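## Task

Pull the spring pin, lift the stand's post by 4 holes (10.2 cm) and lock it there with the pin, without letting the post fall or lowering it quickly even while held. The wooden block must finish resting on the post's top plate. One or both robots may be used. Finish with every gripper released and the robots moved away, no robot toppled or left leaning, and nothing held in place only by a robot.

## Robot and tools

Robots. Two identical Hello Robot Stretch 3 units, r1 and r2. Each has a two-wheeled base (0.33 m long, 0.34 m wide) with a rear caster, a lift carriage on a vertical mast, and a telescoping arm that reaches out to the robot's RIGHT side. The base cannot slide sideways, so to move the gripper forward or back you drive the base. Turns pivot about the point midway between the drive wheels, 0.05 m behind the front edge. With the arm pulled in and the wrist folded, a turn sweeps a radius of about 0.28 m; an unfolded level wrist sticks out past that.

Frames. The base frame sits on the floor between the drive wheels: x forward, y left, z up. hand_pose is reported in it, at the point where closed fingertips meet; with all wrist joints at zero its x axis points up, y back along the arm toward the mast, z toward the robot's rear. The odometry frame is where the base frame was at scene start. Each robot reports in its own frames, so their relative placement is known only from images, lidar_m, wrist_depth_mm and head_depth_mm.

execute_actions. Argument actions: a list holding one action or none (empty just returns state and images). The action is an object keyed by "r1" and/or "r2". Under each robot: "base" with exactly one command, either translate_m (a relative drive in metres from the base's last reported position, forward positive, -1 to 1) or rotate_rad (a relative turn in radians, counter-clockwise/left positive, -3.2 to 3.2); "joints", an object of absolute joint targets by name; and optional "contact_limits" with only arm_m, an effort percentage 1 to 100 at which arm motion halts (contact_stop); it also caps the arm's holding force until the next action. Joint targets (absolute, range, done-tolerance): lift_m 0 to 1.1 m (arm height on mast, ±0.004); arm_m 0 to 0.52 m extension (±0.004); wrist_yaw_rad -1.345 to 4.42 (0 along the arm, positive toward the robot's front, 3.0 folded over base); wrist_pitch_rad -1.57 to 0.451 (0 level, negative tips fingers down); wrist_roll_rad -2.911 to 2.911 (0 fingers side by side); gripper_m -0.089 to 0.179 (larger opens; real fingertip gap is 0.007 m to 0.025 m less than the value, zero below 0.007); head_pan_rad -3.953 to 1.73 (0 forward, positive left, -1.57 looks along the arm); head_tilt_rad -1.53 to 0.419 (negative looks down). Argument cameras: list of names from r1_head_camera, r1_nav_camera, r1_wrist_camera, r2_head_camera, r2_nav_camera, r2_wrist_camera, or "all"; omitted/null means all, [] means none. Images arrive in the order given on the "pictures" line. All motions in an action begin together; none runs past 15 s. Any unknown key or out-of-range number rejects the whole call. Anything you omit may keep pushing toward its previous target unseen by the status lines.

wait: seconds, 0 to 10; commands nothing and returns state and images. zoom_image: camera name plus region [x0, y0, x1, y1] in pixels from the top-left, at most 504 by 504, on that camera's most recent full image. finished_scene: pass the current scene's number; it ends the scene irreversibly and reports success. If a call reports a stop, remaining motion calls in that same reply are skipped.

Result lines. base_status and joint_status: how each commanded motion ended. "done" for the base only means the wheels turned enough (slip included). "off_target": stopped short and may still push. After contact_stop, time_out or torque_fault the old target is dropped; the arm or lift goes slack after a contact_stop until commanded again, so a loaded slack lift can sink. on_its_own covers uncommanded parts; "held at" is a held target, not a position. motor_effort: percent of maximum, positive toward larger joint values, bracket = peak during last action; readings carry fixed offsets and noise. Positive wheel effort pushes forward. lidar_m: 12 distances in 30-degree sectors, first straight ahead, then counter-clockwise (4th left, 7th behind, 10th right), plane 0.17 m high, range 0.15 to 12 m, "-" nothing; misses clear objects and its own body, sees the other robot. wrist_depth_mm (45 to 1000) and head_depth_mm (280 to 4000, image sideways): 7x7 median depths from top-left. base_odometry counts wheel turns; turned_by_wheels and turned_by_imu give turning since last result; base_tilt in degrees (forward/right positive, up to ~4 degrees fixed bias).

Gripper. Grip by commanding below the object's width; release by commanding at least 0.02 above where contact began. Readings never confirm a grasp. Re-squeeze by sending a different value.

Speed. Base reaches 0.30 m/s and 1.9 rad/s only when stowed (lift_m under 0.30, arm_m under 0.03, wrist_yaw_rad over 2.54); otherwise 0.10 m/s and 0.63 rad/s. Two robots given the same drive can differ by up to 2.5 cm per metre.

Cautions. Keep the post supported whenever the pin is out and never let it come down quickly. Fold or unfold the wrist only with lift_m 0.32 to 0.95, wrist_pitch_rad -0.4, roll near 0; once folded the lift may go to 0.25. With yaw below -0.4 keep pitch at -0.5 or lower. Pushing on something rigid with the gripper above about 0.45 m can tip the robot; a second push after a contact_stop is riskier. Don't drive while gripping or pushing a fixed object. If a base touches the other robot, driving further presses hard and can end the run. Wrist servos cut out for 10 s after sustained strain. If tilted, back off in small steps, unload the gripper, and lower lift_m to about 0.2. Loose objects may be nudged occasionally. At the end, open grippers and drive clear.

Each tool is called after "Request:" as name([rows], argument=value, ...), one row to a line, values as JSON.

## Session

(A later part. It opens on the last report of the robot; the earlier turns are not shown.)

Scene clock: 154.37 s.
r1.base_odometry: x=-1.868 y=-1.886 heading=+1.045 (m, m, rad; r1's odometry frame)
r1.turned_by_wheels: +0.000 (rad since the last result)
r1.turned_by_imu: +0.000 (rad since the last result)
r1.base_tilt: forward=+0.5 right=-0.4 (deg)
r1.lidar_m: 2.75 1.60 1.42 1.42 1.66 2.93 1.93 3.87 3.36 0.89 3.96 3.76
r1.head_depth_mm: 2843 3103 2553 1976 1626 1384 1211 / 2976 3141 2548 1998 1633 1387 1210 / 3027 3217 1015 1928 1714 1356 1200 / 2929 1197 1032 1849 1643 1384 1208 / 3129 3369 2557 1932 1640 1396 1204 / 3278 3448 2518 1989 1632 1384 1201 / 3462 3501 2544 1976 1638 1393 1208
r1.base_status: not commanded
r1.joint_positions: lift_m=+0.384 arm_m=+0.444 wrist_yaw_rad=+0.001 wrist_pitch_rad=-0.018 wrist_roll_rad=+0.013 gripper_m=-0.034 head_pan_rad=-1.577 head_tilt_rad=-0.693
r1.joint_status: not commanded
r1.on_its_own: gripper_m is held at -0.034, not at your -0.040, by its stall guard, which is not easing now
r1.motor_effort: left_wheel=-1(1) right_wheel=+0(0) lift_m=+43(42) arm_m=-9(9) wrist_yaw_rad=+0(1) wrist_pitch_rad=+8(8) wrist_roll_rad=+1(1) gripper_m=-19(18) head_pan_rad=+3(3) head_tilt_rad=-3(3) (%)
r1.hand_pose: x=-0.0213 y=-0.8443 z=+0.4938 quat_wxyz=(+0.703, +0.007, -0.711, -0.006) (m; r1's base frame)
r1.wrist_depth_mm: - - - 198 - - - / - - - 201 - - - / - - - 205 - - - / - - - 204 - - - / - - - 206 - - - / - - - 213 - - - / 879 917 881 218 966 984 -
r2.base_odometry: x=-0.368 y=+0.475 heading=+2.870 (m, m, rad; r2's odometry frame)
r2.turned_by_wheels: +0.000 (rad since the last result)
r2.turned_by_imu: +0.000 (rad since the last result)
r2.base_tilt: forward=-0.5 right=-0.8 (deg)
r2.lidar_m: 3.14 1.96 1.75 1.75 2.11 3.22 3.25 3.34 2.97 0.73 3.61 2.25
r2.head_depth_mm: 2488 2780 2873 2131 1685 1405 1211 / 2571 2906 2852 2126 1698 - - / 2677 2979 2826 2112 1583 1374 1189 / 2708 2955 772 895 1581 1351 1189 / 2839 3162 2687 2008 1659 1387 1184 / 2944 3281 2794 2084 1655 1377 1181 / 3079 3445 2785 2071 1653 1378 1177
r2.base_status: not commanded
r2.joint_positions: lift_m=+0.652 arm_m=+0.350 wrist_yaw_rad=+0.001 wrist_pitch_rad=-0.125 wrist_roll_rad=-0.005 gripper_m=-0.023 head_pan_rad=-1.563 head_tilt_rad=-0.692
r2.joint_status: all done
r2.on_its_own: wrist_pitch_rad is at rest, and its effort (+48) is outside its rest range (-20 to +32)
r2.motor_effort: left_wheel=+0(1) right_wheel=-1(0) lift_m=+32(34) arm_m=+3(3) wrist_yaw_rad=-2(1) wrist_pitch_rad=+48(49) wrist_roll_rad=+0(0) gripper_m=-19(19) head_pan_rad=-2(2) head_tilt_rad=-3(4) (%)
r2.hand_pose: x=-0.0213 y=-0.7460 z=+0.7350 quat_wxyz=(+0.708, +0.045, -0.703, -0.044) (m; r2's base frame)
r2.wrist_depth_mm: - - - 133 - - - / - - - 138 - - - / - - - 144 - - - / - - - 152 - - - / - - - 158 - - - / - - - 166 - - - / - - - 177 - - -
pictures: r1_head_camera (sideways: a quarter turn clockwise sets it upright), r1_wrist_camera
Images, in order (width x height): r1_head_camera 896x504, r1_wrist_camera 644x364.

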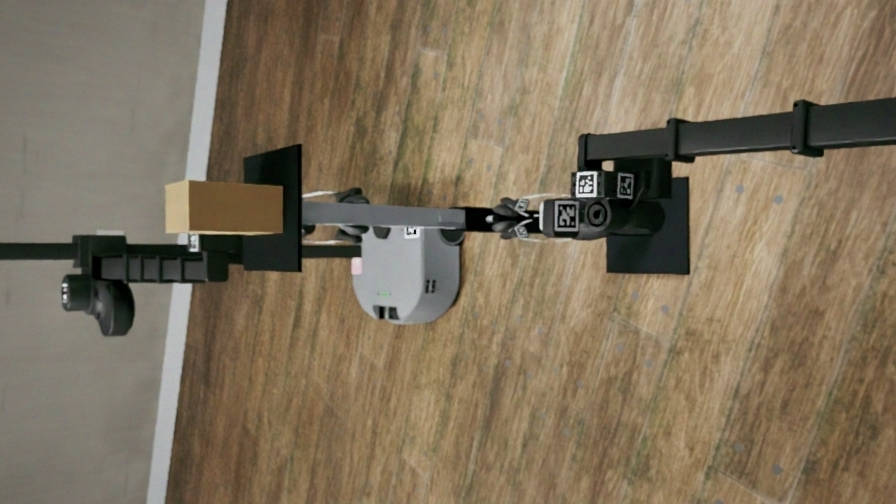

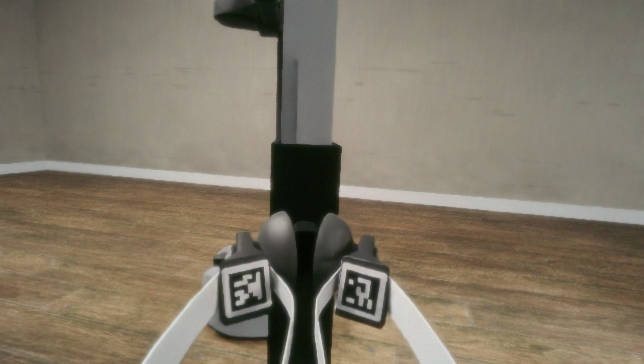

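Request:
execute_actions([
  {"r1":{"joints":{"gripper_m":0.045,"lift_m":0.38}},"r2":{"joints":{"lift_m":0.642,"wrist_pitch_rad":0.0}}},
], cameras=[])

Request:
execute_actions([
  {"r1":{"joints":{"arm_m":0.467}}},
], cameras=[])

Request:
execute_actions([
  {"r1":{"joints":{"gripper_m":-0.035}},"r2":{"joints":{"lift_m":0.655}}},
], cameras=[])

Request:
execute_actions([
  {"r1":{"joints":{"arm_m":0.448}}},
], cameras=["r1_wrist_camera","r1_head_camera"])

Scene clock: 162.97 s.
r1.base_odometry: x=-1.868 y=-1.886 heading=+1.044 (m, m, rad; r1's odometry frame)
r1.turned_by_wheels: +0.000 (rad since the last result)
r1.turned_by_imu: +0.001 (rad since the last result)
r1.base_tilt: forward=+0.5 right=-0.6 (deg)
r1.lidar_m: 2.76 1.60 1.42 1.42 1.66 2.95 1.93 3.88 3.37 0.89 3.96 3.76
r1.head_depth_mm: 2796 3121 2514 1980 1614 1386 1210 / 2878 3123 2522 1982 1621 1388 1204 / 2982 3154 1013 1923 1723 1356 1210 / 2931 1209 1033 1853 1616 1376 1207 / 3097 3330 2533 1929 1618 1368 1207 / 3278 3516 2529 1994 1629 1380 1203 / 3433 3443 2527 1981 1619 1386 1212
r1.base_status: not commanded
r1.joint_positions: lift_m=+0.380 arm_m=+0.443 wrist_yaw_rad=+0.001 wrist_pitch_rad=-0.018 wrist_roll_rad=+0.013 gripper_m=+0.045 head_pan_rad=-1.577 head_tilt_rad=-0.693
r1.joint_status: all done
r1.motor_effort: left_wheel=-1(1) right_wheel=+1(0) lift_m=+26(37) arm_m=-7(10) wrist_yaw_rad=-1(0) wrist_pitch_rad=+8(8) wrist_roll_rad=+1(1) gripper_m=+1(81) head_pan_rad=+3(2) head_tilt_rad=-3(4) (%)
r1.hand_pose: x=-0.0213 y=-0.8442 z=+0.4903 quat_wxyz=(+0.703, +0.007, -0.711, -0.007) (m; r1's base frame)
r1.wrist_depth_mm: - - - 198 - - - / - - - 203 - - - / - - - 205 - - - / - - - 203 - - - / - - - 205 - - - / - - - 213 - - - / 879 891 882 220 902 950 962
r2.base_odometry: x=-0.368 y=+0.475 heading=+2.870 (m, m, rad; r2's odometry frame)
r2.turned_by_wheels: +0.000 (rad since the last result)
r2.turned_by_imu: +0.000 (rad since the last result)
r2.base_tilt: forward=-0.5 right=-0.9 (deg)
r2.lidar_m: 3.12 1.96 1.75 1.76 2.12 3.23 3.26 3.34 2.96 0.73 3.60 2.25
r2.head_depth_mm: 2501 2762 2864 2128 1698 1399 1221 / 2565 2847 2880 2147 1737 1423 - / 2676 2991 2873 2116 - 1380 1189 / 2707 3009 773 894 1584 1342 1186 / 2807 3204 2667 2026 1661 1383 1186 / 2961 3297 2783 2069 1661 1384 1183 / 3061 3464 2793 2085 1658 1381 1177
r2.base_status: not commanded
r2.joint_positions: lift_m=+0.642 arm_m=+0.350 wrist_yaw_rad=+0.001 wrist_pitch_rad=-0.093 wrist_roll_rad=-0.005 gripper_m=-0.023 head_pan_rad=-1.563 head_tilt_rad=-0.692
r2.joint_status: wrist_pitch_rad off_target (ended at -0.093, target +0.000); the others done
r2.on_its_own: wrist_pitch_rad is at rest, and its effort (+36) is outside its rest range (-20 to +32)
r2.motor_effort: left_wheel=+1(1) right_wheel=+0(0) lift_m=+19(29) arm_m=+3(3) wrist_yaw_rad=-2(3) wrist_pitch_rad=+36(47) wrist_roll_rad=+0(0) gripper_m=-19(20) head_pan_rad=-3(3) head_tilt_rad=-3(4) (%)
r2.hand_pose: x=-0.0212 y=-0.7476 z=+0.7330 quat_wxyz=(+0.709, +0.034, -0.704, -0.033) (m; r2's base frame)
r2.wrist_depth_mm: - - - 135 - - - / - - - 140 - - - / - - - 147 - - - / - - - 152 - - - / - - - 157 - - - / - - - 164 - - - / - - - 173 - - -
pictures: none
No camera images: the call's "cameras" was empty. Leave "cameras" out to get every camera's image.

Scene clock: 164.07 s.
r1.base_odometry: x=-1.868 y=-1.886 heading=+1.044 (m, m, rad; r1's odometry frame)
r1.turned_by_wheels: +0.000 (rad since the last result)
r1.turned_by_imu: +0.000 (rad since the last result)
r1.base_tilt: forward=+0.4 right=-0.6 (deg)
r1.lidar_m: 2.76 1.61 1.42 1.42 1.66 2.94 1.93 3.91 3.38 0.88 3.94 3.76
r1.head_depth_mm: 2822 3083 2558 1969 1639 1380 1197 / 2939 3136 2520 1985 1648 1387 1208 / 2993 3214 1012 1922 1729 1373 1202 / 2969 1219 1036 1870 1634 1372 1207 / 3109 3325 2546 1904 1644 1383 1209 / 3348 3477 2566 1976 1641 1383 1202 / 3435 3528 2544 1977 1625 1396 1208
r1.base_status: not commanded
r1.joint_positions: lift_m=+0.380 arm_m=+0.467 wrist_yaw_rad=+0.001 wrist_pitch_rad=-0.018 wrist_roll_rad=+0.013 gripper_m=+0.045 head_pan_rad=-1.577 head_tilt_rad=-0.693
r1.joint_status: all done
r1.motor_effort: left_wheel=-1(1) right_wheel=+1(0) lift_m=+26(26) arm_m=+6(6) wrist_yaw_rad=-1(0) wrist_pitch_rad=+8(8) wrist_roll_rad=+0(1) gripper_m=+1(1) head_pan_rad=+3(3) head_tilt_rad=-3(4) (%)
r1.hand_pose: x=-0.0213 y=-0.8673 z=+0.4902 quat_wxyz=(+0.703, +0.007, -0.711, -0.007) (m; r1's base frame)
r1.wrist_depth_mm: - - - 175 - - - / - - - 179 - - - / - - - 182 - - - / - - - 179 - - - / - - - 182 - - - / - - - 187 - - - / 881 900 874 193 929 961 984
r2.base_odometry: x=-0.368 y=+0.475 heading=+2.870 (m, m, rad; r2's odometry frame)
r2.turned_by_wheels: +0.000 (rad since the last result)
r2.turned_by_imu: +0.000 (rad since the last result)
r2.base_tilt: forward=-0.5 right=-0.9 (deg)
r2.lidar_m: 3.12 1.95 1.75 1.76 2.12 3.24 3.26 3.33 2.96 0.73 3.60 2.24
r2.head_depth_mm: 2493 2770 2878 2124 1688 1399 1222 / 2546 2875 2868 2101 1721 1427 - / 2669 2983 2839 2105 - 1385 1184 / 2707 2949 770 897 1578 1351 1183 / 2846 3183 2663 2033 1678 1380 1183 / 2946 3328 2807 2082 1657 1383 1184 / 3040 3443 2756 2079 1647 1376 1176
r2.base_status: not commanded
r2.joint_positions: lift_m=+0.642 arm_m=+0.350 wrist_yaw_rad=+0.001 wrist_pitch_rad=-0.093 wrist_roll_rad=-0.005 gripper_m=-0.023 head_pan_rad=-1.563 head_tilt_rad=-0.692
r2.joint_status: not commanded
r2.on_its_own: wrist_pitch_rad is at rest, and its effort (+36) is outside its rest range (-20 to +32)
r2.motor_effort: left_wheel=+1(1) right_wheel=+0(0) lift_m=+19(19) arm_m=+3(3) wrist_yaw_rad=-2(2) wrist_pitch_rad=+36(36) wrist_roll_rad=+0(0) gripper_m=-19(18) head_pan_rad=-3(2) head_tilt_rad=-4(4) (%)
r2.hand_pose: x=-0.0212 y=-0.7476 z=+0.7330 quat_wxyz=(+0.709, +0.034, -0.704, -0.033) (m; r2's base frame)
r2.wrist_depth_mm: - - - 135 - - - / - - - 140 - - - / - - - 146 - - - / - - - 152 - - - / - - - 157 - - - / - - - 164 - - - / - - - 173 - - -
pictures: none
No camera images: the call's "cameras" was empty. Leave "cameras" out to get every camera's image.

Scene clock: 165.37 s.
r1.base_odometry: x=-1.868 y=-1.886 heading=+1.044 (m, m, rad; r1's odometry frame)
r1.turned_by_wheels: +0.000 (rad since the last result)
r1.turned_by_imu: +0.000 (rad since the last result)
r1.base_tilt: forward=+0.5 right=-0.5 (deg)
r1.lidar_m: 2.77 1.60 1.42 1.42 1.66 2.94 1.93 3.89 3.39 0.89 3.96 3.76
r1.head_depth_mm: 2862 3157 2547 1996 1622 1397 1202 / 2933 3144 2527 1990 1636 1388 1205 / 2992 3138 2290 1937 1711 1369 1206 / 2950 1218 1957 1865 1614 1383 1198 / 3127 3407 2528 1934 1626 1392 1206 / 3355 3521 2527 1982 1631 1387 1206 / 3446 3509 2527 1982 1628 1387 1201
r1.base_status: not commanded
r1.joint_positions: lift_m=+0.380 arm_m=+0.467 wrist_yaw_rad=+0.004 wrist_pitch_rad=-0.020 wrist_roll_rad=+0.013 gripper_m=-0.034 head_pan_rad=-1.577 head_tilt_rad=-0.693
r1.joint_status: all done
r1.motor_effort: left_wheel=-2(2) right_wheel=+4(3) lift_m=+26(26) arm_m=+6(6) wrist_yaw_rad=-3(1) wrist_pitch_rad=+8(8) wrist_roll_rad=+1(0) gripper_m=-23(98) head_pan_rad=+3(2) head_tilt_rad=-3(3) (%)
r1.hand_pose: x=-0.0204 y=-0.8673 z=+0.4899 quat_wxyz=(+0.703, +0.009, -0.711, -0.006) (m; r1's base frame)
r1.wrist_depth_mm: - - - 174 - - - / - - - 179 - - - / - - - 182 - - - / - - - 180 - - - / - - - 182 - - - / - - - 188 - - - / 882 896 866 194 958 967 -
r2.base_odometry: x=-0.368 y=+0.475 heading=+2.870 (m, m, rad; r2's odometry frame)
r2.turned_by_wheels: +0.000 (rad since the last result)
r2.turned_by_imu: +0.000 (rad since the last result)
r2.base_tilt: forward=-0.4 right=-0.9 (deg)
r2.lidar_m: 3.13 1.96 1.75 1.76 2.12 3.22 3.24 3.33 2.96 0.73 3.60 2.24
r2.head_depth_mm: 2472 2767 2833 2133 1690 1398 1207 / 2577 2831 2864 2099 1736 - - / 2673 2984 2841 2122 1587 1373 1190 / 2717 3010 774 893 1573 1347 1184 / 2868 3186 2688 2034 1672 1389 1180 / 2925 3318 2804 2076 1649 1380 1184 / 3041 3459 2797 2061 1660 1374 1176
r2.base_status: not commanded
r2.joint_positions: lift_m=+0.654 arm_m=+0.350 wrist_yaw_rad=+0.001 wrist_pitch_rad=-0.127 wrist_roll_rad=-0.005 gripper_m=-0.023 head_pan_rad=-1.563 head_tilt_rad=-0.692
r2.joint_status: all done
r2.on_its_own: wrist_pitch_rad is at rest, and its effort (+49) is outside its rest range (-20 to +32)
r2.motor_effort: left_wheel=+0(0) right_wheel=-1(0) lift_m=+33(33) arm_m=+3(3) wrist_yaw_rad=-2(1) wrist_pitch_rad=+49(50) wrist_roll_rad=+0(0) gripper_m=-18(19) head_pan_rad=-3(3) head_tilt_rad=-4(3) (%)
r2.hand_pose: x=-0.0213 y=-0.7459 z=+0.7366 quat_wxyz=(+0.708, +0.046, -0.703, -0.045) (m; r2's base frame)
r2.wrist_depth_mm: - - - 133 - - - / - - - 138 - - - / - - - 145 - - - / - - - 152 - - - / - - - 158 - - - / - - - 166 - - - / - - - 178 - - -
pictures: none
No camera images: the call's "cameras" was empty. Leave "cameras" out to get every camera's image.

Scene clock: 166.40 s.
r1.base_odometry: x=-1.868 y=-1.886 heading=+1.044 (m, m, rad; r1's odometry frame)
r1.turned_by_wheels: +0.000 (rad since the last result)
r1.turned_by_imu: +0.000 (rad since the last result)
r1.base_tilt: forward=+0.4 right=-0.7 (deg)
r1.lidar_m: 2.77 1.60 1.42 1.42 1.65 2.94 1.93 3.88 3.38 0.88 3.95 3.75
r1.head_depth_mm: 2899 3110 2510 1981 1619 1386 1202 / 2858 3210 2519 1989 1624 1381 1209 / 3016 3211 2280 1934 1711 1351 1204 / 3016 1220 1937 1856 1634 1387 1198 / 3157 3391 2566 1928 1631 1383 1199 / 3301 3480 2503 1984 1635 1380 1204 / 3348 3528 2517 1983 1620 1401 1194
r1.base_status: not commanded
r1.joint_positions: lift_m=+0.380 arm_m=+0.449 wrist_yaw_rad=+0.001 wrist_pitch_rad=-0.019 wrist_roll_rad=+0.013 gripper_m=-0.031 head_pan_rad=-1.577 head_tilt_rad=-0.693
r1.joint_status: all done
r1.motor_effort: left_wheel=-1(3) right_wheel=+1(5) lift_m=+29(28) arm_m=-11(19) wrist_yaw_rad=+1(2) wrist_pitch_rad=+8(8) wrist_roll_rad=+0(1) gripper_m=-18(22) head_pan_rad=+3(2) head_tilt_rad=-4(4) (%)
r1.hand_pose: x=-0.0212 y=-0.8494 z=+0.4901 quat_wxyz=(+0.703, +0.007, -0.711, -0.007) (m; r1's base frame)
r1.wrist_depth_mm: - - - 192 - - - / - - - 196 - - - / - - - 199 - - - / - - - 197 - - - / - - - 170 - - - / - - - 207 - - - / 898 912 850 215 926 - 973
r2.base_odometry: x=-0.368 y=+0.475 heading=+2.870 (m, m, rad; r2's odometry frame)
r2.turned_by_wheels: +0.000 (rad since the last result)
r2.turned_by_imu: +0.000 (rad since the last result)
r2.base_tilt: forward=-0.5 right=-0.8 (deg)
r2.lidar_m: 3.15 1.96 1.75 1.76 2.12 3.25 3.26 3.34 2.97 0.73 3.61 2.25
r2.head_depth_mm: 2498 2726 2857 2125 1691 1396 1201 / 2577 2866 2850 2130 1729 - - / 2684 2998 2847 2105 1576 1381 1192 / 2706 2964 772 896 1584 1347 1190 / 2846 3212 2684 2006 1664 1382 1177 / 2931 3328 2789 2081 1661 1372 1182 / 3069 3499 2777 2083 1657 1381 1177
r2.base_status: not commanded
r2.joint_positions: lift_m=+0.654 arm_m=+0.350 wrist_yaw_rad=+0.001 wrist_pitch_rad=-0.127 wrist_roll_rad=-0.005 gripper_m=-0.023 head_pan_rad=-1.563 head_tilt_rad=-0.692
r2.joint_status: not commanded
r2.on_its_own: wrist_pitch_rad is at rest, and its effort (+49) is outside its rest range (-20 to +32)
r2.motor_effort: left_wheel=+1(1) right_wheel=-1(1) lift_m=+33(32) arm_m=+3(3) wrist_yaw_rad=-2(2) wrist_pitch_rad=+49(49) wrist_roll_rad=+0(0) gripper_m=-19(19) head_pan_rad=-1(3) head_tilt_rad=-3(4) (%)
r2.hand_pose: x=-0.0213 y=-0.7459 z=+0.7366 quat_wxyz=(+0.708, +0.046, -0.703, -0.045) (m; r2's base frame)
r2.wrist_depth_mm: - - - 133 - - - / - - - 138 - - - / - - - 144 - - - / - - - 153 - - - / - - - 158 - - - / - - - 166 - - - / - - - 176 - - -
pictures: r1_head_camera (sideways: a quarter turn clockwise sets it upright), r1_wrist_camera
Images, in order (width x height): r1_head_camera 896x504, r1_wrist_camera 644x364.

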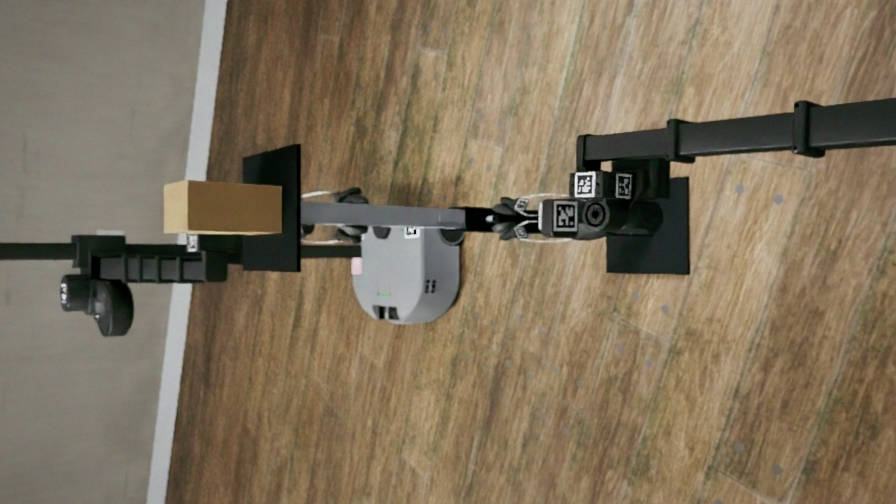

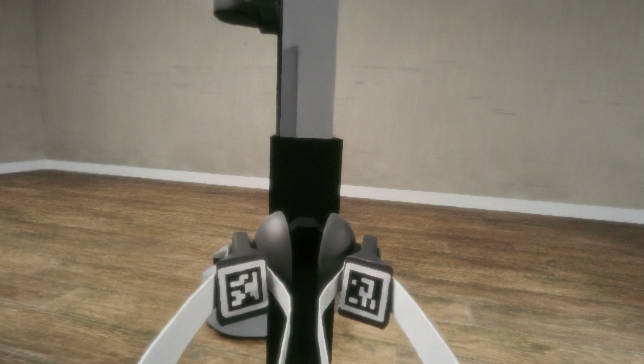

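Request:
execute_actions([
  {"r1":{"joints":{"gripper_m":0.045,"lift_m":0.384}},"r2":{"joints":{"lift_m":0.635,"wrist_pitch_rad":0.0}}},
], cameras=[])

Request:
execute_actions([
  {"r1":{"joints":{"arm_m":0.468}}},
], cameras=[])

Request:
execute_actions([
  {"r1":{"joints":{"gripper_m":-0.04}}},
], cameras=[])

Request:
execute_actions([
  {"r1":{"joints":{"arm_m":0.449}}},
], cameras=[])

Request:
execute_actions([
  {"r1":{"joints":{"gripper_m":0.045}}},
], cameras=["r1_wrist_camera","r1_head_camera"])

Request:
zoom_image(camera="r1_head_camera", region=[450,170,570,260])

Scene clock: 173.93 s.
r1.base_odometry: x=-1.868 y=-1.886 heading=+1.044 (m, m, rad; r1's odometry frame)
r1.turned_by_wheels: +0.000 (rad since the last result)
r1.turned_by_imu: +0.001 (rad since the last result)
r1.base_tilt: forward=+0.6 right=-0.5 (deg)
r1.lidar_m: 2.76 1.61 1.42 1.42 1.66 2.94 1.93 3.88 3.38 0.88 3.93 3.75
r1.head_depth_mm: 2841 3077 2537 1993 1627 1380 1202 / 2887 3158 2527 1984 1627 1386 1202 / 3000 3178 1007 1910 1716 1359 1198 / 2914 1270 1038 1853 1626 1393 1202 / 3181 3342 2553 1926 1639 1382 1207 / 3330 3521 2554 1975 1629 1384 1206 / 3433 3466 2547 1965 1622 1387 1202
r1.base_status: not commanded
r1.joint_positions: lift_m=+0.384 arm_m=+0.448 wrist_yaw_rad=+0.001 wrist_pitch_rad=-0.025 wrist_roll_rad=+0.013 gripper_m=+0.045 head_pan_rad=-1.577 head_tilt_rad=-0.693
r1.joint_status: all done
r1.motor_effort: left_wheel=-1(1) right_wheel=+0(0) lift_m=+45(48) arm_m=-7(10) wrist_yaw_rad=+0(0) wrist_pitch_rad=+11(14) wrist_roll_rad=+0(1) gripper_m=+0(81) head_pan_rad=+3(3) head_tilt_rad=-3(3) (%)
r1.hand_pose: x=-0.0213 y=-0.8490 z=+0.4920 quat_wxyz=(+0.703, +0.009, -0.711, -0.009) (m; r1's base frame)
r1.wrist_depth_mm: - - - 193 - - - / - - - 195 - - - / - - - 200 - - - / - - - 199 - - - / - - - 201 - - - / - - - 207 - - - / 888 944 913 215 925 - 984
r2.base_odometry: x=-0.368 y=+0.475 heading=+2.870 (m, m, rad; r2's odometry frame)
r2.turned_by_wheels: +0.000 (rad since the last result)
r2.turned_by_imu: +0.000 (rad since the last result)
r2.base_tilt: forward=-0.4 right=-0.9 (deg)
r2.lidar_m: 3.15 1.95 1.75 1.76 2.12 3.24 3.24 3.33 2.97 0.73 3.61 2.25
r2.head_depth_mm: 2502 2767 2873 2138 1697 1404 1197 / 2539 2869 2860 2125 1721 1449 - / 2665 2969 2838 2124 - 1380 1188 / 2704 2983 773 894 1591 1345 1184 / 2837 3148 2692 2003 1672 1380 1181 / 2918 3377 2814 2102 1666 1375 1178 / 3089 3465 2804 2060 1651 1371 1184
r2.base_status: not commanded
r2.joint_positions: lift_m=+0.635 arm_m=+0.350 wrist_yaw_rad=+0.001 wrist_pitch_rad=-0.069 wrist_roll_rad=-0.005 gripper_m=-0.023 head_pan_rad=-1.563 head_tilt_rad=-0.692
r2.joint_status: wrist_pitch_rad off_target (ended at -0.069, target +0.000); the others done
r2.motor_effort: left_wheel=+0(1) right_wheel=+0(1) lift_m=+18(29) arm_m=+4(4) wrist_yaw_rad=-1(1) wrist_pitch_rad=+27(49) wrist_roll_rad=+0(0) gripper_m=-19(19) head_pan_rad=-3(3) head_tilt_rad=-5(4) (%)
r2.hand_pose: x=-0.0212 y=-0.7486 z=+0.7322 quat_wxyz=(+0.709, +0.025, -0.704, -0.024) (m; r2's base frame)
r2.wrist_depth_mm: - - - 137 - - - / - - - 142 - - - / - - - 148 - - - / - - - 152 - - - / - - - 157 - - - / - - - 163 - - - / - - - 170 - - -
pictures: none
No camera images: the call's "cameras" was empty. Leave "cameras" out to get every camera's image.

Scene clock: 174.97 s.
r1.base_odometry: x=-1.868 y=-1.886 heading=+1.044 (m, m, rad; r1's odometry frame)
r1.turned_by_wheels: +0.000 (rad since the last result)
r1.turned_by_imu: +0.000 (rad since the last result)
r1.base_tilt: forward=+0.4 right=-0.6 (deg)
r1.lidar_m: 2.77 1.61 1.42 1.42 1.66 2.94 1.93 3.88 3.38 0.88 3.95 3.73
r1.head_depth_mm: 2889 3096 2530 1981 1626 1390 1210 / 2919 3151 2533 1969 1631 1383 1206 / 3035 3166 1008 1918 1726 1382 1200 / 2914 1260 1037 1840 1640 1372 1202 / 3173 3269 2569 1933 1622 1386 1197 / 3307 3459 2587 1995 1631 1384 1198 / 3410 3520 2554 1977 1641 1378 1199
r1.base_status: not commanded
r1.joint_positions: lift_m=+0.384 arm_m=+0.468 wrist_yaw_rad=+0.001 wrist_pitch_rad=-0.024 wrist_roll_rad=+0.013 gripper_m=+0.045 head_pan_rad=-1.577 head_tilt_rad=-0.693
r1.joint_status: all done
r1.motor_effort: left_wheel=-1(1) right_wheel=+1(1) lift_m=+44(46) arm_m=+6(6) wrist_yaw_rad=-1(0) wrist_pitch_rad=+11(11) wrist_roll_rad=+0(1) gripper_m=+0(0) head_pan_rad=+2(3) head_tilt_rad=-4(3) (%)
r1.hand_pose: x=-0.0213 y=-0.8681 z=+0.4921 quat_wxyz=(+0.703, +0.009, -0.711, -0.009) (m; r1's base frame)
r1.wrist_depth_mm: - - - 173 - - - / - - - 176 - - - / - - - 181 - - - / - - - 179 - - - / - - - 181 - - - / - - - 188 - - - / 876 882 871 194 898 956 -
r2.base_odometry: x=-0.368 y=+0.475 heading=+2.870 (m, m, rad; r2's odometry frame)
r2.turned_by_wheels: +0.000 (rad since the last result)
r2.turned_by_imu: +0.000 (rad since the last result)
r2.base_tilt: forward=-0.4 right=-0.9 (deg)
r2.lidar_m: 3.14 1.95 1.75 1.76 2.12 3.23 3.26 3.33 2.96 0.73 3.60 2.24
r2.head_depth_mm: 2485 2786 2865 2140 1692 1401 1191 / 2565 2867 2878 2103 1738 1446 - / 2644 2969 2832 2100 - 1387 1191 / 2705 3001 774 897 1576 1343 1190 / 2847 3172 2671 2011 1669 1382 1181 / 2927 3356 2774 2082 1661 1376 1183 / 3074 3452 2767 2080 1649 1377 1180
r2.base_status: not commanded
r2.joint_positions: lift_m=+0.635 arm_m=+0.350 wrist_yaw_rad=+0.001 wrist_pitch_rad=-0.069 wrist_roll_rad=-0.005 gripper_m=-0.023 head_pan_rad=-1.563 head_tilt_rad=-0.692
r2.joint_status: not commanded
r2.motor_effort: left_wheel=+0(0) right_wheel=-1(0) lift_m=+18(18) arm_m=+4(4) wrist_yaw_rad=-2(2) wrist_pitch_rad=+27(27) wrist_roll_rad=+0(0) gripper_m=-19(19) head_pan_rad=-2(2) head_tilt_rad=-4(4) (%)
r2.hand_pose: x=-0.0212 y=-0.7486 z=+0.7322 quat_wxyz=(+0.709, +0.025, -0.704, -0.024) (m; r2's base frame)
r2.wrist_depth_mm: - - - 137 - - - / - - - 142 - - - / - - - 147 - - - / - - - 153 - - - / - - - 156 - - - / - - - 163 - - - / - - - 170 - - -
pictures: none
No camera images: the call's "cameras" was empty. Leave "cameras" out to get every camera's image.

Scene clock: 176.30 s.
r1.base_odometry: x=-1.868 y=-1.886 heading=+1.044 (m, m, rad; r1's odometry frame)
r1.turned_by_wheels: +0.000 (rad since the last result)
r1.turned_by_imu: +0.000 (rad since the last result)
r1.base_tilt: forward=+0.5 right=-0.6 (deg)
r1.lidar_m: 2.77 1.60 1.42 1.42 1.66 2.94 1.93 3.90 3.38 0.89 3.97 3.77
r1.head_depth_mm: 2859 3120 2530 1989 1625 1395 1201 / 2919 3148 2549 1989 1634 1379 1208 / 3020 3156 1010 1921 1723 1381 1209 / 2972 1266 1034 1874 1615 1378 1201 / 3099 3323 2514 1939 1625 1384 1208 / 3308 3524 2560 2006 1642 1389 1204 / 3389 3565 2534 1986 1631 1384 1206
r1.base_status: not commanded
r1.joint_positions: lift_m=+0.384 arm_m=+0.468 wrist_yaw_rad=+0.005 wrist_pitch_rad=-0.025 wrist_roll_rad=+0.013 gripper_m=-0.039 head_pan_rad=-1.577 head_tilt_rad=-0.693
r1.joint_status: all done
r1.motor_effort: left_wheel=-2(3) right_wheel=+4(4) lift_m=+44(45) arm_m=+7(8) wrist_yaw_rad=-2(2) wrist_pitch_rad=+11(11) wrist_roll_rad=+1(1) gripper_m=-25(97) head_pan_rad=+3(3) head_tilt_rad=-4(3) (%)
r1.hand_pose: x=-0.0203 y=-0.8681 z=+0.4919 quat_wxyz=(+0.703, +0.011, -0.711, -0.008) (m; r1's base frame)
r1.wrist_depth_mm: - - - 174 - - - / - - - 177 - - - / - - - 180 - - - / - - - 179 - - - / - - - 180 - - - / - - - 167 - - - / 894 885 881 193 964 978 964
r2.base_odometry: x=-0.368 y=+0.475 heading=+2.870 (m, m, rad; r2's odometry frame)
r2.turned_by_wheels: +0.000 (rad since the last result)
r2.turned_by_imu: +0.000 (rad since the last result)
r2.base_tilt: forward=-0.5 right=-0.9 (deg)
r2.lidar_m: 3.13 1.95 1.75 1.76 2.12 3.23 3.25 3.33 2.97 0.73 3.60 2.24
r2.head_depth_mm: 2489 2766 2871 2128 1702 1408 1197 / 2580 2862 2854 2126 1732 1453 - / 2664 2973 2820 2098 - 1385 1188 / 2720 3005 772 892 1577 1341 1184 / 2849 3207 2684 2023 1668 1390 1186 / 2959 3396 2798 2091 1653 1376 1181 / 3032 3463 2782 2073 1648 1383 1184
r2.base_status: not commanded
r2.joint_positions: lift_m=+0.635 arm_m=+0.350 wrist_yaw_rad=+0.001 wrist_pitch_rad=-0.069 wrist_roll_rad=-0.005 gripper_m=-0.023 head_pan_rad=-1.563 head_tilt_rad=-0.692
r2.joint_status: not commanded
r2.motor_effort: left_wheel=+0(0) right_wheel=-1(0) lift_m=+18(18) arm_m=+4(4) wrist_yaw_rad=-2(2) wrist_pitch_rad=+27(27) wrist_roll_rad=+0(0) gripper_m=-19(19) head_pan_rad=-3(1) head_tilt_rad=-5(3) (%)
r2.hand_pose: x=-0.0212 y=-0.7486 z=+0.7322 quat_wxyz=(+0.709, +0.025, -0.704, -0.024) (m; r2's base frame)
r2.wrist_depth_mm: - - - 137 - - - / - - - 141 - - - / - - - 147 - - - / - - - 152 - - - / - - - 157 - - - / - - - 163 - - - / - - - 171 - - -
pictures: none
No camera images: the call's "cameras" was empty. Leave "cameras" out to get every camera's image.

Scene clock: 177.50 s.
r1.base_odometry: x=-1.868 y=-1.886 heading=+1.044 (m, m, rad; r1's odometry frame)
r1.turned_by_wheels: +0.000 (rad since the last result)
r1.turned_by_imu: +0.000 (rad since the last result)
r1.base_tilt: forward=+0.4 right=-0.5 (deg)
r1.lidar_m: 2.76 1.61 1.42 1.42 1.66 2.95 1.93 3.88 3.39 0.89 3.96 3.76
r1.head_depth_mm: 2842 3092 2546 1981 1622 1390 1203 / 2930 3159 2556 1991 1621 1389 1196 / 3023 3170 1008 1959 1717 1352 1201 / 2947 1336 1963 1862 1635 1388 1212 / 3141 3350 2534 1929 1625 1398 1212 / 3307 3489 2509 1982 1631 1389 1201 / 3418 3467 2545 2000 1614 1379 1204
r1.base_status: not commanded
r1.joint_positions: lift_m=+0.384 arm_m=+0.450 wrist_yaw_rad=+0.001 wrist_pitch_rad=-0.021 wrist_roll_rad=+0.013 gripper_m=-0.033 head_pan_rad=-1.577 head_tilt_rad=-0.693
r1.joint_status: all done
r1.on_its_own: gripper_m is held at -0.034, not at your -0.040, by its stall guard, which is not easing now
r1.motor_effort: left_wheel=-2(3) right_wheel=+1(5) lift_m=+45(45) arm_m=-13(25) wrist_yaw_rad=-1(4) wrist_pitch_rad=+9(11) wrist_roll_rad=+0(0) gripper_m=-19(23) head_pan_rad=+3(3) head_tilt_rad=-3(3) (%)
r1.hand_pose: x=-0.0212 y=-0.8504 z=+0.4928 quat_wxyz=(+0.703, +0.008, -0.711, -0.008) (m; r1's base frame)
r1.wrist_depth_mm: - - - 191 - - - / - - - 195 - - - / - - - 199 - - - / - - - 195 - - - / - - - 197 - - - / - - - 206 - - - / 903 925 871 216 938 980 -
r2.base_odometry: x=-0.368 y=+0.475 heading=+2.870 (m, m, rad; r2's odometry frame)
r2.turned_by_wheels: +0.000 (rad since the last result)
r2.turned_by_imu: +0.000 (rad since the last result)
r2.base_tilt: forward=-0.5 right=-0.8 (deg)
r2.lidar_m: 3.15 1.96 1.75 1.76 2.12 3.25 3.26 3.32 2.96 0.73 3.62 2.24
r2.head_depth_mm: 2487 2762 2869 2121 1682 1402 1201 / 2579 2865 2849 2089 1724 1444 - / 2645 3019 2841 2122 - 1386 1191 / 2696 2974 788 916 1608 1343 1182 / 2832 3141 2685 2016 1669 1377 1187 / 2968 3311 2805 2083 1660 1379 1181 / 3060 3450 2807 2065 1658 1377 1178
r2.base_status: not commanded
r2.joint_positions: lift_m=+0.635 arm_m=+0.350 wrist_yaw_rad=+0.001 wrist_pitch_rad=-0.115 wrist_roll_rad=-0.005 gripper_m=-0.023 head_pan_rad=-1.563 head_tilt_rad=-0.692
r2.joint_status: not commanded
r2.on_its_own: wrist_pitch_rad is at rest, and its effort (+44) is outside its rest range (-20 to +32)
r2.motor_effort: left_wheel=+0(0) right_wheel=+0(1) lift_m=+22(23) arm_m=+4(4) wrist_yaw_rad=-1(1) wrist_pitch_rad=+44(50) wrist_roll_rad=+0(0) gripper_m=-19(19) head_pan_rad=-3(2) head_tilt_rad=-5(4) (%)
r2.hand_pose: x=-0.0213 y=-0.7464 z=+0.7203 quat_wxyz=(+0.708, +0.041, -0.704, -0.041) (m; r2's base frame)
r2.wrist_depth_mm: - - - 134 - - - / - - - 139 - - - / - - - 144 - - - / - - - 152 - - - / - - - 157 - - - / - - - 165 - - - / - - - 176 - - -
pictures: none
No camera images: the call's "cameras" was empty. Leave "cameras" out to get every camera's image.

Scene clock: 178.77 s.
r1.base_odometry: x=-1.868 y=-1.886 heading=+1.044 (m, m, rad; r1's odometry frame)
r1.turned_by_wheels: +0.000 (rad since the last result)
r1.turned_by_imu: +0.000 (rad since the last result)
r1.base_tilt: forward=+0.5 right=-0.5 (deg)
r1.lidar_m: 2.76 1.60 1.41 1.42 1.66 2.94 1.93 3.88 3.38 0.88 3.93 3.77
r1.head_depth_mm: 2825 3109 2529 2000 1625 1383 1207 / 2940 3139 2515 1997 1622 1380 1199 / 2995 3220 1015 1917 1717 1362 1206 / 2971 1339 1948 1849 1626 1384 1208 / 3098 3350 2537 1924 1633 1375 1200 / 3305 3535 2508 1974 1628 1392 1204 / 3377 3518 2540 2000 1636 1378 1199
r1.base_status: not commanded
r1.joint_positions: lift_m=+0.384 arm_m=+0.449 wrist_yaw_rad=+0.001 wrist_pitch_rad=-0.021 wrist_roll_rad=+0.013 gripper_m=+0.045 head_pan_rad=-1.577 head_tilt_rad=-0.693
r1.joint_status: all done
r1.motor_effort: left_wheel=-1(1) right_wheel=+1(1) lift_m=+45(44) arm_m=-6(12) wrist_yaw_rad=+0(0) wrist_pitch_rad=+9(9) wrist_roll_rad=+1(0) gripper_m=+1(80) head_pan_rad=+2(2) head_tilt_rad=-4(3) (%)
r1.hand_pose: x=-0.0213 y=-0.8501 z=+0.4928 quat_wxyz=(+0.703, +0.008, -0.711, -0.008) (m; r1's base frame)
r1.wrist_depth_mm: - - - 192 - - - / - - - 195 - - - / - - - 199 - - - / - - - 197 - - - / - - - 199 - - - / - - - 207 - - - / 882 906 888 211 928 984 990
r2.base_odometry: x=-0.368 y=+0.475 heading=+2.870 (m, m, rad; r2's odometry frame)
r2.turned_by_wheels: +0.000 (rad since the last result)
r2.turned_by_imu: +0.000 (rad since the last result)
r2.base_tilt: forward=-0.5 right=-0.9 (deg)
r2.lidar_m: 3.13 1.95 1.75 1.76 2.12 3.22 3.24 3.31 2.96 0.73 3.60 2.25
r2.head_depth_mm: 2499 2788 2892 2126 1684 1393 1196 / 2587 2870 2833 2106 1726 1441 - / 2652 2997 2841 2099 - 1385 1184 / 2683 2988 787 916 1613 1339 1187 / 2863 3174 2679 2015 1654 1384 1186 / 2919 3396 2805 2092 1659 1384 1183 / 3081 3456 2793 2079 1656 1375 1175
r2.base_status: not commanded
r2.joint_positions: lift_m=+0.635 arm_m=+0.350 wrist_yaw_rad=+0.001 wrist_pitch_rad=-0.115 wrist_roll_rad=-0.005 gripper_m=-0.023 head_pan_rad=-1.563 head_tilt_rad=-0.692
r2.joint_status: not commanded
r2.on_its_own: wrist_pitch_rad is at rest, and its effort (+44) is outside its rest range (-20 to +32)
r2.motor_effort: left_wheel=+1(0) right_wheel=-2(1) lift_m=+22(22) arm_m=+4(4) wrist_yaw_rad=-2(2) wrist_pitch_rad=+44(44) wrist_roll_rad=+0(0) gripper_m=-19(19) head_pan_rad=-3(3) head_tilt_rad=-4(4) (%)
r2.hand_pose: x=-0.0213 y=-0.7464 z=+0.7203 quat_wxyz=(+0.708, +0.041, -0.704, -0.041) (m; r2's base frame)
r2.wrist_depth_mm: - - - 134 - - - / - - - 139 - - - / - - - 145 - - - / - - - 152 - - - / - - - 158 - - - / - - - 165 - - - / - - - 175 - - -
pictures: r1_head_camera (sideways: a quarter turn clockwise sets it upright), r1_wrist_camera
Images, in order (width x height): r1_head_camera 896x504, r1_wrist_camera 644x364.

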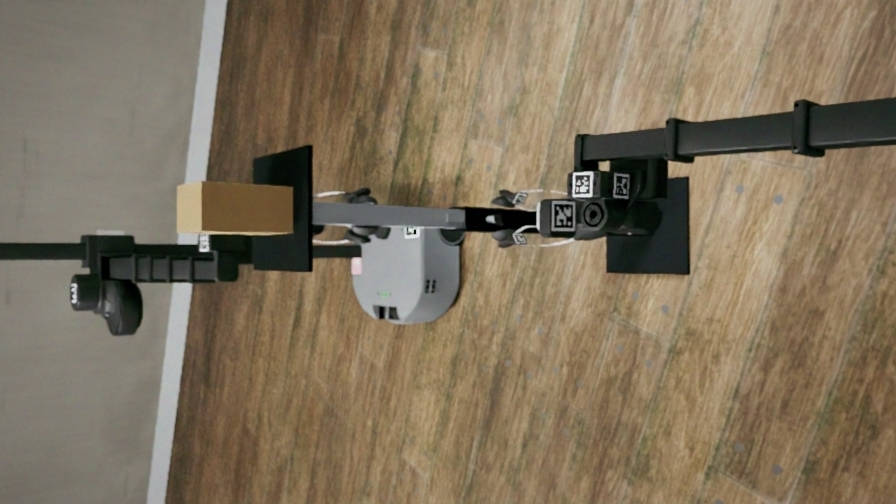

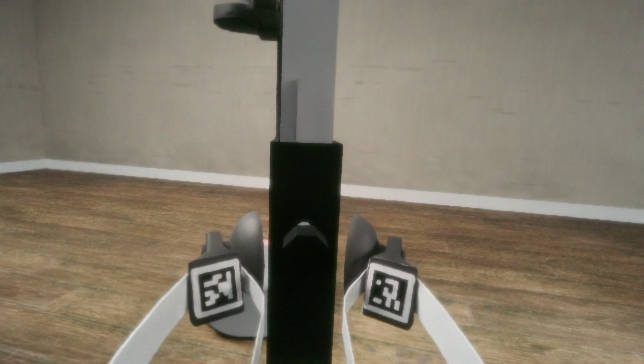

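Region (450, 170, 570, 260) of r1_head_camera's 896x504 image, scaled by 4.200, with more detail than that image has; it fills the top 378 rows of this view, and the rest is white.

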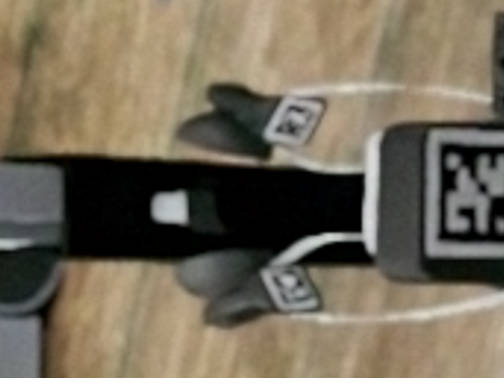

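Request:
execute_actions([
  {"r1":{"joints":{"arm_m":0.46,"gripper_m":0.036}}},
], cameras=[])

Request:
execute_actions([
  {"r1":{"joints":{"gripper_m":-0.034}}},
], cameras=[])

Request:
execute_actions([
  {"r1":{"joints":{"arm_m":0.454}}},
], cameras=[])

Request:
execute_actions([
  {"r2":{"joints":{"lift_m":0.662}}},
], cameras=["r1_wrist_camera","r1_head_camera"])

Scene clock: 182.63 s.
r1.base_odometry: x=-1.868 y=-1.886 heading=+1.044 (m, m, rad; r1's odometry frame)
r1.turned_by_wheels: +0.000 (rad since the last result)
r1.turned_by_imu: +0.001 (rad since the last result)
r1.base_tilt: forward=+0.5 right=-0.6 (deg)
r1.lidar_m: 2.76 1.60 1.42 1.42 1.66 2.94 1.93 3.86 3.38 0.88 3.95 3.75
r1.head_depth_mm: 2826 3121 2532 1994 1636 1390 1208 / 2961 3154 2565 1988 1636 1376 1200 / 2991 3192 1020 1922 1707 1363 1203 / 2967 1326 1956 1864 1631 1379 1199 / 3143 3322 2529 1918 1621 1389 1204 / 3331 3518 2554 1999 1609 1381 1199 / 3422 3492 2517 1964 1628 1376 1204
r1.base_status: not commanded
r1.joint_positions: lift_m=+0.384 arm_m=+0.460 wrist_yaw_rad=+0.001 wrist_pitch_rad=-0.021 wrist_roll_rad=+0.013 gripper_m=+0.036 head_pan_rad=-1.577 head_tilt_rad=-0.693
r1.joint_status: all done
r1.motor_effort: left_wheel=-1(1) right_wheel=+1(1) lift_m=+44(44) arm_m=+6(11) wrist_yaw_rad=+0(1) wrist_pitch_rad=+9(9) wrist_roll_rad=+1(0) gripper_m=+0(48) head_pan_rad=+3(2) head_tilt_rad=-3(4) (%)
r1.hand_pose: x=-0.0213 y=-0.8602 z=+0.4928 quat_wxyz=(+0.703, +0.008, -0.711, -0.008) (m; r1's base frame)
r1.wrist_depth_mm: - - - 180 - - - / - - - 185 - - - / - - - 189 - - - / - - - 185 - - - / - - - 190 - - - / - - - 196 - - - / 894 895 877 203 918 974 -
r2.base_odometry: x=-0.368 y=+0.475 heading=+2.870 (m, m, rad; r2's odometry frame)
r2.turned_by_wheels: +0.000 (rad since the last result)
r2.turned_by_imu: +0.000 (rad since the last result)
r2.base_tilt: forward=-0.4 right=-0.9 (deg)
r2.lidar_m: 3.13 1.95 1.75 1.76 2.12 3.23 3.25 3.32 2.97 0.73 3.57 2.25
r2.head_depth_mm: 2488 2773 2882 2128 1686 1396 1194 / 2566 2863 2818 2113 1740 1453 - / 2653 2998 2883 2121 - 1380 1191 / 2704 2996 787 914 1594 1350 1182 / 2807 3200 2649 2023 1665 1386 1180 / 2932 3296 2779 2094 1657 1383 1178 / 3066 3469 2789 2067 1669 1372 1183
r2.base_status: not commanded
r2.joint_positions: lift_m=+0.635 arm_m=+0.350 wrist_yaw_rad=+0.001 wrist_pitch_rad=-0.115 wrist_roll_rad=-0.005 gripper_m=-0.023 head_pan_rad=-1.563 head_tilt_rad=-0.692
r2.joint_status: not commanded
r2.on_its_own: wrist_pitch_rad is at rest, and its effort (+44) is outside its rest range (-20 to +32)
r2.motor_effort: left_wheel=+0(0) right_wheel=-1(1) lift_m=+22(22) arm_m=+4(4) wrist_yaw_rad=-2(2) wrist_pitch_rad=+44(44) wrist_roll_rad=+0(0) gripper_m=-19(19) head_pan_rad=-2(3) head_tilt_rad=-4(4) (%)
r2.hand_pose: x=-0.0213 y=-0.7464 z=+0.7203 quat_wxyz=(+0.708, +0.041, -0.704, -0.041) (m; r2's base frame)
r2.wrist_depth_mm: - - - 134 - - - / - - - 139 - - - / - - - 145 - - - / - - - 153 - - - / - - - 158 - - - / - - - 165 - - - / - - - 175 - - -
pictures: none
No camera images: the call's "cameras" was empty. Leave "cameras" out to get every camera's image.

Scene clock: 183.83 s.
r1.base_odometry: x=-1.868 y=-1.886 heading=+1.044 (m, m, rad; r1's odometry frame)
r1.turned_by_wheels: +0.000 (rad since the last result)
r1.turned_by_imu: +0.000 (rad since the last result)
r1.base_tilt: forward=+0.6 right=-0.4 (deg)
r1.lidar_m: 2.76 1.60 1.42 1.42 1.66 2.95 1.93 3.90 3.37 0.88 3.97 3.75
r1.head_depth_mm: 2820 3056 2528 1992 1628 1386 1200 / 2964 3146 2514 1983 1623 1389 1208 / 3013 3244 1007 1949 1716 1376 1202 / 3003 1347 1953 1831 1627 1385 1197 / 3191 3281 2520 1935 1624 1385 1206 / 3268 3481 2515 1979 1631 1382 1202 / 3434 3555 2509 1992 1630 1393 1203
r1.base_status: not commanded
r1.joint_positions: lift_m=+0.384 arm_m=+0.460 wrist_yaw_rad=+0.001 wrist_pitch_rad=-0.021 wrist_roll_rad=+0.013 gripper_m=-0.033 head_pan_rad=-1.577 head_tilt_rad=-0.693
r1.joint_status: all done
r1.motor_effort: left_wheel=-1(2) right_wheel=+1(1) lift_m=+44(44) arm_m=-3(7) wrist_yaw_rad=-1(0) wrist_pitch_rad=+9(9) wrist_roll_rad=+0(1) gripper_m=-20(94) head_pan_rad=+3(3) head_tilt_rad=-3(3) (%)
r1.hand_pose: x=-0.0213 y=-0.8609 z=+0.4930 quat_wxyz=(+0.703, +0.008, -0.711, -0.008) (m; r1's base frame)
r1.wrist_depth_mm: - - - 182 - - - / - - - 184 - - - / - - - 189 - - - / - - - 185 - - - / - - - 187 - - - / - - - 151 - - - / 887 932 873 203 971 987 988
r2.base_odometry: x=-0.368 y=+0.475 heading=+2.870 (m, m, rad; r2's odometry frame)
r2.turned_by_wheels: +0.000 (rad since the last result)
r2.turned_by_imu: +0.000 (rad since the last result)
r2.base_tilt: forward=-0.5 right=-0.9 (deg)
r2.lidar_m: 3.14 1.96 1.75 1.76 2.12 3.23 3.26 3.33 2.97 0.73 3.60 2.25
r2.head_depth_mm: 2492 2766 2881 2141 1696 1392 1197 / 2593 2881 2889 2127 1726 1440 - / 2689 2970 2863 2104 - 1379 1186 / 2723 3000 790 918 1604 1345 1185 / 2843 3175 2689 2001 1668 1390 1186 / 2939 3293 2815 2082 1656 1383 1180 / 3029 3418 2773 2100 1661 1376 1181
r2.base_status: not commanded
r2.joint_positions: lift_m=+0.635 arm_m=+0.350 wrist_yaw_rad=+0.001 wrist_pitch_rad=-0.115 wrist_roll_rad=-0.005 gripper_m=-0.023 head_pan_rad=-1.563 head_tilt_rad=-0.692
r2.joint_status: not commanded
r2.on_its_own: wrist_pitch_rad is at rest, and its effort (+44) is outside its rest range (-20 to +32)
r2.motor_effort: left_wheel=+0(1) right_wheel=-2(0) lift_m=+22(22) arm_m=+4(4) wrist_yaw_rad=-2(2) wrist_pitch_rad=+44(44) wrist_roll_rad=+0(0) gripper_m=-19(19) head_pan_rad=-4(2) head_tilt_rad=-4(4) (%)
r2.hand_pose: x=-0.0213 y=-0.7464 z=+0.7203 quat_wxyz=(+0.708, +0.041, -0.704, -0.041) (m; r2's base frame)
r2.wrist_depth_mm: - - - 134 - - - / - - - 139 - - - / - - - 145 - - - / - - - 152 - - - / - - - 158 - - - / - - - 165 - - - / - - - 175 - - -
pictures: none
No camera images: the call's "cameras" was empty. Leave "cameras" out to get every camera's image.

Scene clock: 184.53 s.
r1.base_odometry: x=-1.868 y=-1.886 heading=+1.045 (m, m, rad; r1's odometry frame)
r1.turned_by_wheels: +0.000 (rad since the last result)
r1.turned_by_imu: +0.000 (rad since the last result)
r1.base_tilt: forward=+0.5 right=-0.7 (deg)
r1.lidar_m: 2.75 1.61 1.42 1.42 1.66 2.95 1.93 3.89 3.38 0.89 3.94 3.75
r1.head_depth_mm: 2825 3094 2543 2007 1631 1380 1206 / 2977 3206 2534 2009 1633 1383 1207 / 3015 3210 1011 1941 1710 1371 1205 / 2937 1344 1946 1858 1621 1398 1202 / 3129 3321 2572 1928 1632 1391 1199 / 3280 3491 2533 1982 1622 1389 1200 / 3456 3474 2572 1978 1621 1390 1201
r1.base_status: not commanded
r1.joint_positions: lift_m=+0.384 arm_m=+0.455 wrist_yaw_rad=+0.001 wrist_pitch_rad=-0.020 wrist_roll_rad=+0.013 gripper_m=-0.033 head_pan_rad=-1.577 head_tilt_rad=-0.693
r1.joint_status: all done
r1.motor_effort: left_wheel=-1(1) right_wheel=+0(2) lift_m=+45(44) arm_m=-14(21) wrist_yaw_rad=+0(0) wrist_pitch_rad=+8(9) wrist_roll_rad=+1(1) gripper_m=-19(19) head_pan_rad=+3(3) head_tilt_rad=-4(3) (%)
r1.hand_pose: x=-0.0213 y=-0.8556 z=+0.4931 quat_wxyz=(+0.703, +0.008, -0.711, -0.007) (m; r1's base frame)
r1.wrist_depth_mm: - - - 185 - - - / - - - 190 - - - / - - - 195 - - - / - - - 191 - - - / - - - 193 - - - / - - - 202 - - - / 857 912 868 529 941 966 996
r2.base_odometry: x=-0.368 y=+0.475 heading=+2.870 (m, m, rad; r2's odometry frame)
r2.turned_by_wheels: +0.000 (rad since the last result)
r2.turned_by_imu: +0.000 (rad since the last result)
r2.base_tilt: forward=-0.5 right=-0.8 (deg)
r2.lidar_m: 3.14 1.96 1.75 1.76 2.12 3.24 3.25 3.34 2.97 0.73 3.60 2.25
r2.head_depth_mm: 2519 2753 2857 2123 1694 1394 1192 / 2568 2858 2828 2106 1732 1447 - / 2679 2987 2829 2100 - 1381 1190 / 2701 3008 786 913 1602 1335 1188 / 2869 3158 2661 2028 1665 1387 1189 / 2950 3327 2811 2085 1656 1377 1178 / 3020 3436 2805 2075 1658 1378 1174
r2.base_status: not commanded
r2.joint_positions: lift_m=+0.635 arm_m=+0.350 wrist_yaw_rad=+0.001 wrist_pitch_rad=-0.115 wrist_roll_rad=-0.005 gripper_m=-0.023 head_pan_rad=-1.563 head_tilt_rad=-0.692
r2.joint_status: not commanded
r2.on_its_own: wrist_pitch_rad is at rest, and its effort (+44) is outside its rest range (-20 to +32)
r2.motor_effort: left_wheel=+0(0) right_wheel=-1(1) lift_m=+22(22) arm_m=+5(4) wrist_yaw_rad=-2(2) wrist_pitch_rad=+44(44) wrist_roll_rad=+0(0) gripper_m=-19(18) head_pan_rad=-2(3) head_tilt_rad=-4(3) (%)
r2.hand_pose: x=-0.0213 y=-0.7464 z=+0.7203 quat_wxyz=(+0.708, +0.041, -0.704, -0.041) (m; r2's base frame)
r2.wrist_depth_mm: - - - 134 - - - / - - - 140 - - - / - - - 145 - - - / - - - 152 - - - / - - - 157 - - - / - - - 165 - - - / - - - 175 - - -
pictures: none
No camera images: the call's "cameras" was empty. Leave "cameras" out to get every camera's image.

Scene clock: 185.57 s.
r1.base_odometry: x=-1.868 y=-1.886 heading=+1.045 (m, m, rad; r1's odometry frame)
r1.turned_by_wheels: +0.000 (rad since the last result)
r1.turned_by_imu: +0.000 (rad since the last result)
r1.base_tilt: forward=+0.5 right=-0.5 (deg)
r1.lidar_m: 2.76 1.61 1.42 1.42 1.66 2.94 1.93 3.89 3.38 0.88 3.97 3.75
r1.head_depth_mm: 2807 3092 2558 1990 1627 1385 1207 / 2904 3178 2566 1979 1641 1378 1198 / 3062 3229 2259 1934 1733 1369 1198 / 2935 1186 1986 1847 1644 1381 1205 / 3108 3415 2532 1938 1626 1388 1198 / 3302 3476 2533 1976 1629 1375 1208 / 3469 3512 2518 1986 1637 1389 1207
r1.base_status: not commanded
r1.joint_positions: lift_m=+0.384 arm_m=+0.455 wrist_yaw_rad=+0.001 wrist_pitch_rad=-0.020 wrist_roll_rad=+0.013 gripper_m=-0.033 head_pan_rad=-1.577 head_tilt_rad=-0.693
r1.joint_status: not commanded
r1.motor_effort: left_wheel=-1(1) right_wheel=+0(1) lift_m=+44(44) arm_m=-14(15) wrist_yaw_rad=+0(1) wrist_pitch_rad=+9(9) wrist_roll_rad=+0(0) gripper_m=-20(21) head_pan_rad=+3(3) head_tilt_rad=-3(3) (%)
r1.hand_pose: x=-0.0213 y=-0.8555 z=+0.4931 quat_wxyz=(+0.703, +0.008, -0.711, -0.007) (m; r1's base frame)
r1.wrist_depth_mm: - - - 187 - - - / - - - 189 - - - / - - - 193 - - - / - - - 191 - - - / - - - 193 - - - / - - - 200 - - - / 882 899 908 209 974 967 979
r2.base_odometry: x=-0.368 y=+0.475 heading=+2.870 (m, m, rad; r2's odometry frame)
r2.turned_by_wheels: +0.000 (rad since the last result)
r2.turned_by_imu: +0.000 (rad since the last result)
r2.base_tilt: forward=-0.5 right=-0.8 (deg)
r2.lidar_m: 3.13 1.95 1.75 1.76 2.12 3.25 3.26 3.33 2.96 0.73 3.59 2.25
r2.head_depth_mm: 2474 2772 2867 2113 1686 1396 1210 / 2570 2899 2858 2119 1699 - - / 2648 2992 2850 2108 1574 1370 1187 / 2738 2979 772 891 1574 1342 1181 / 2859 3173 2664 2010 1662 1381 1185 / 2941 3355 2797 2096 1658 1380 1180 / 3094 3443 2753 2094 1652 1378 1175
r2.base_status: not commanded
r2.joint_positions: lift_m=+0.661 arm_m=+0.350 wrist_yaw_rad=+0.001 wrist_pitch_rad=-0.150 wrist_roll_rad=-0.005 gripper_m=-0.023 head_pan_rad=-1.563 head_tilt_rad=-0.692
r2.joint_status: all done
r2.on_its_own: wrist_pitch_rad is at rest, and its effort (+58) is outside its rest range (-20 to +32)
r2.motor_effort: left_wheel=+1(2) right_wheel=-1(2) lift_m=+34(35) arm_m=+2(4) wrist_yaw_rad=-2(2) wrist_pitch_rad=+58(58) wrist_roll_rad=+0(0) gripper_m=-19(19) head_pan_rad=-2(3) head_tilt_rad=-5(3) (%)
r2.hand_pose: x=-0.0213 y=-0.7446 z=+0.7378 quat_wxyz=(+0.707, +0.054, -0.703, -0.053) (m; r2's base frame)
r2.wrist_depth_mm: - - - 132 - - - / - - - 138 - - - / - - - 144 - - - / - - - 152 - - - / - - - 159 - - - / - - - 168 - - - / - - - 179 - - -
pictures: r1_head_camera (sideways: a quarter turn clockwise sets it upright), r1_wrist_camera
Images, in order (width x height): r1_head_camera 896x504, r1_wrist_camera 644x364.

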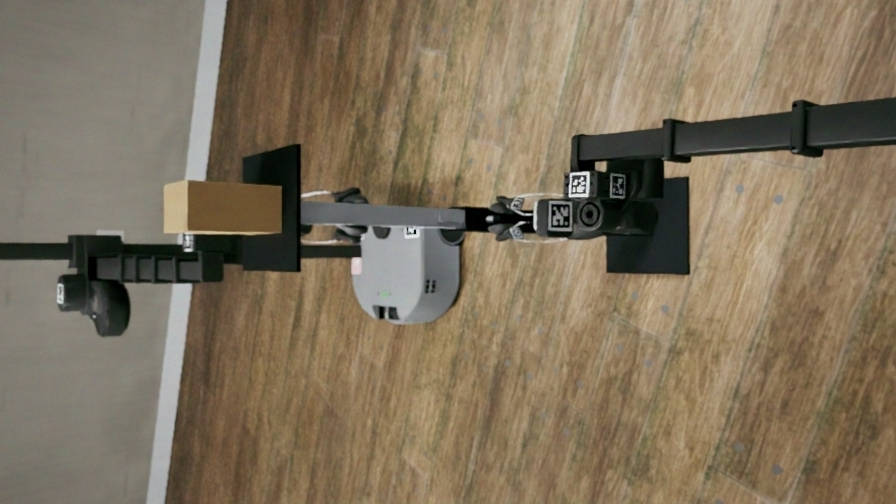

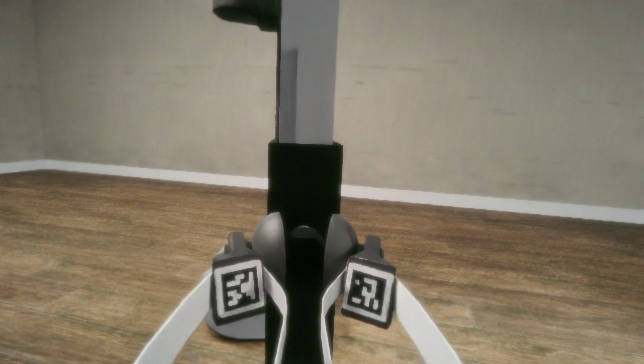

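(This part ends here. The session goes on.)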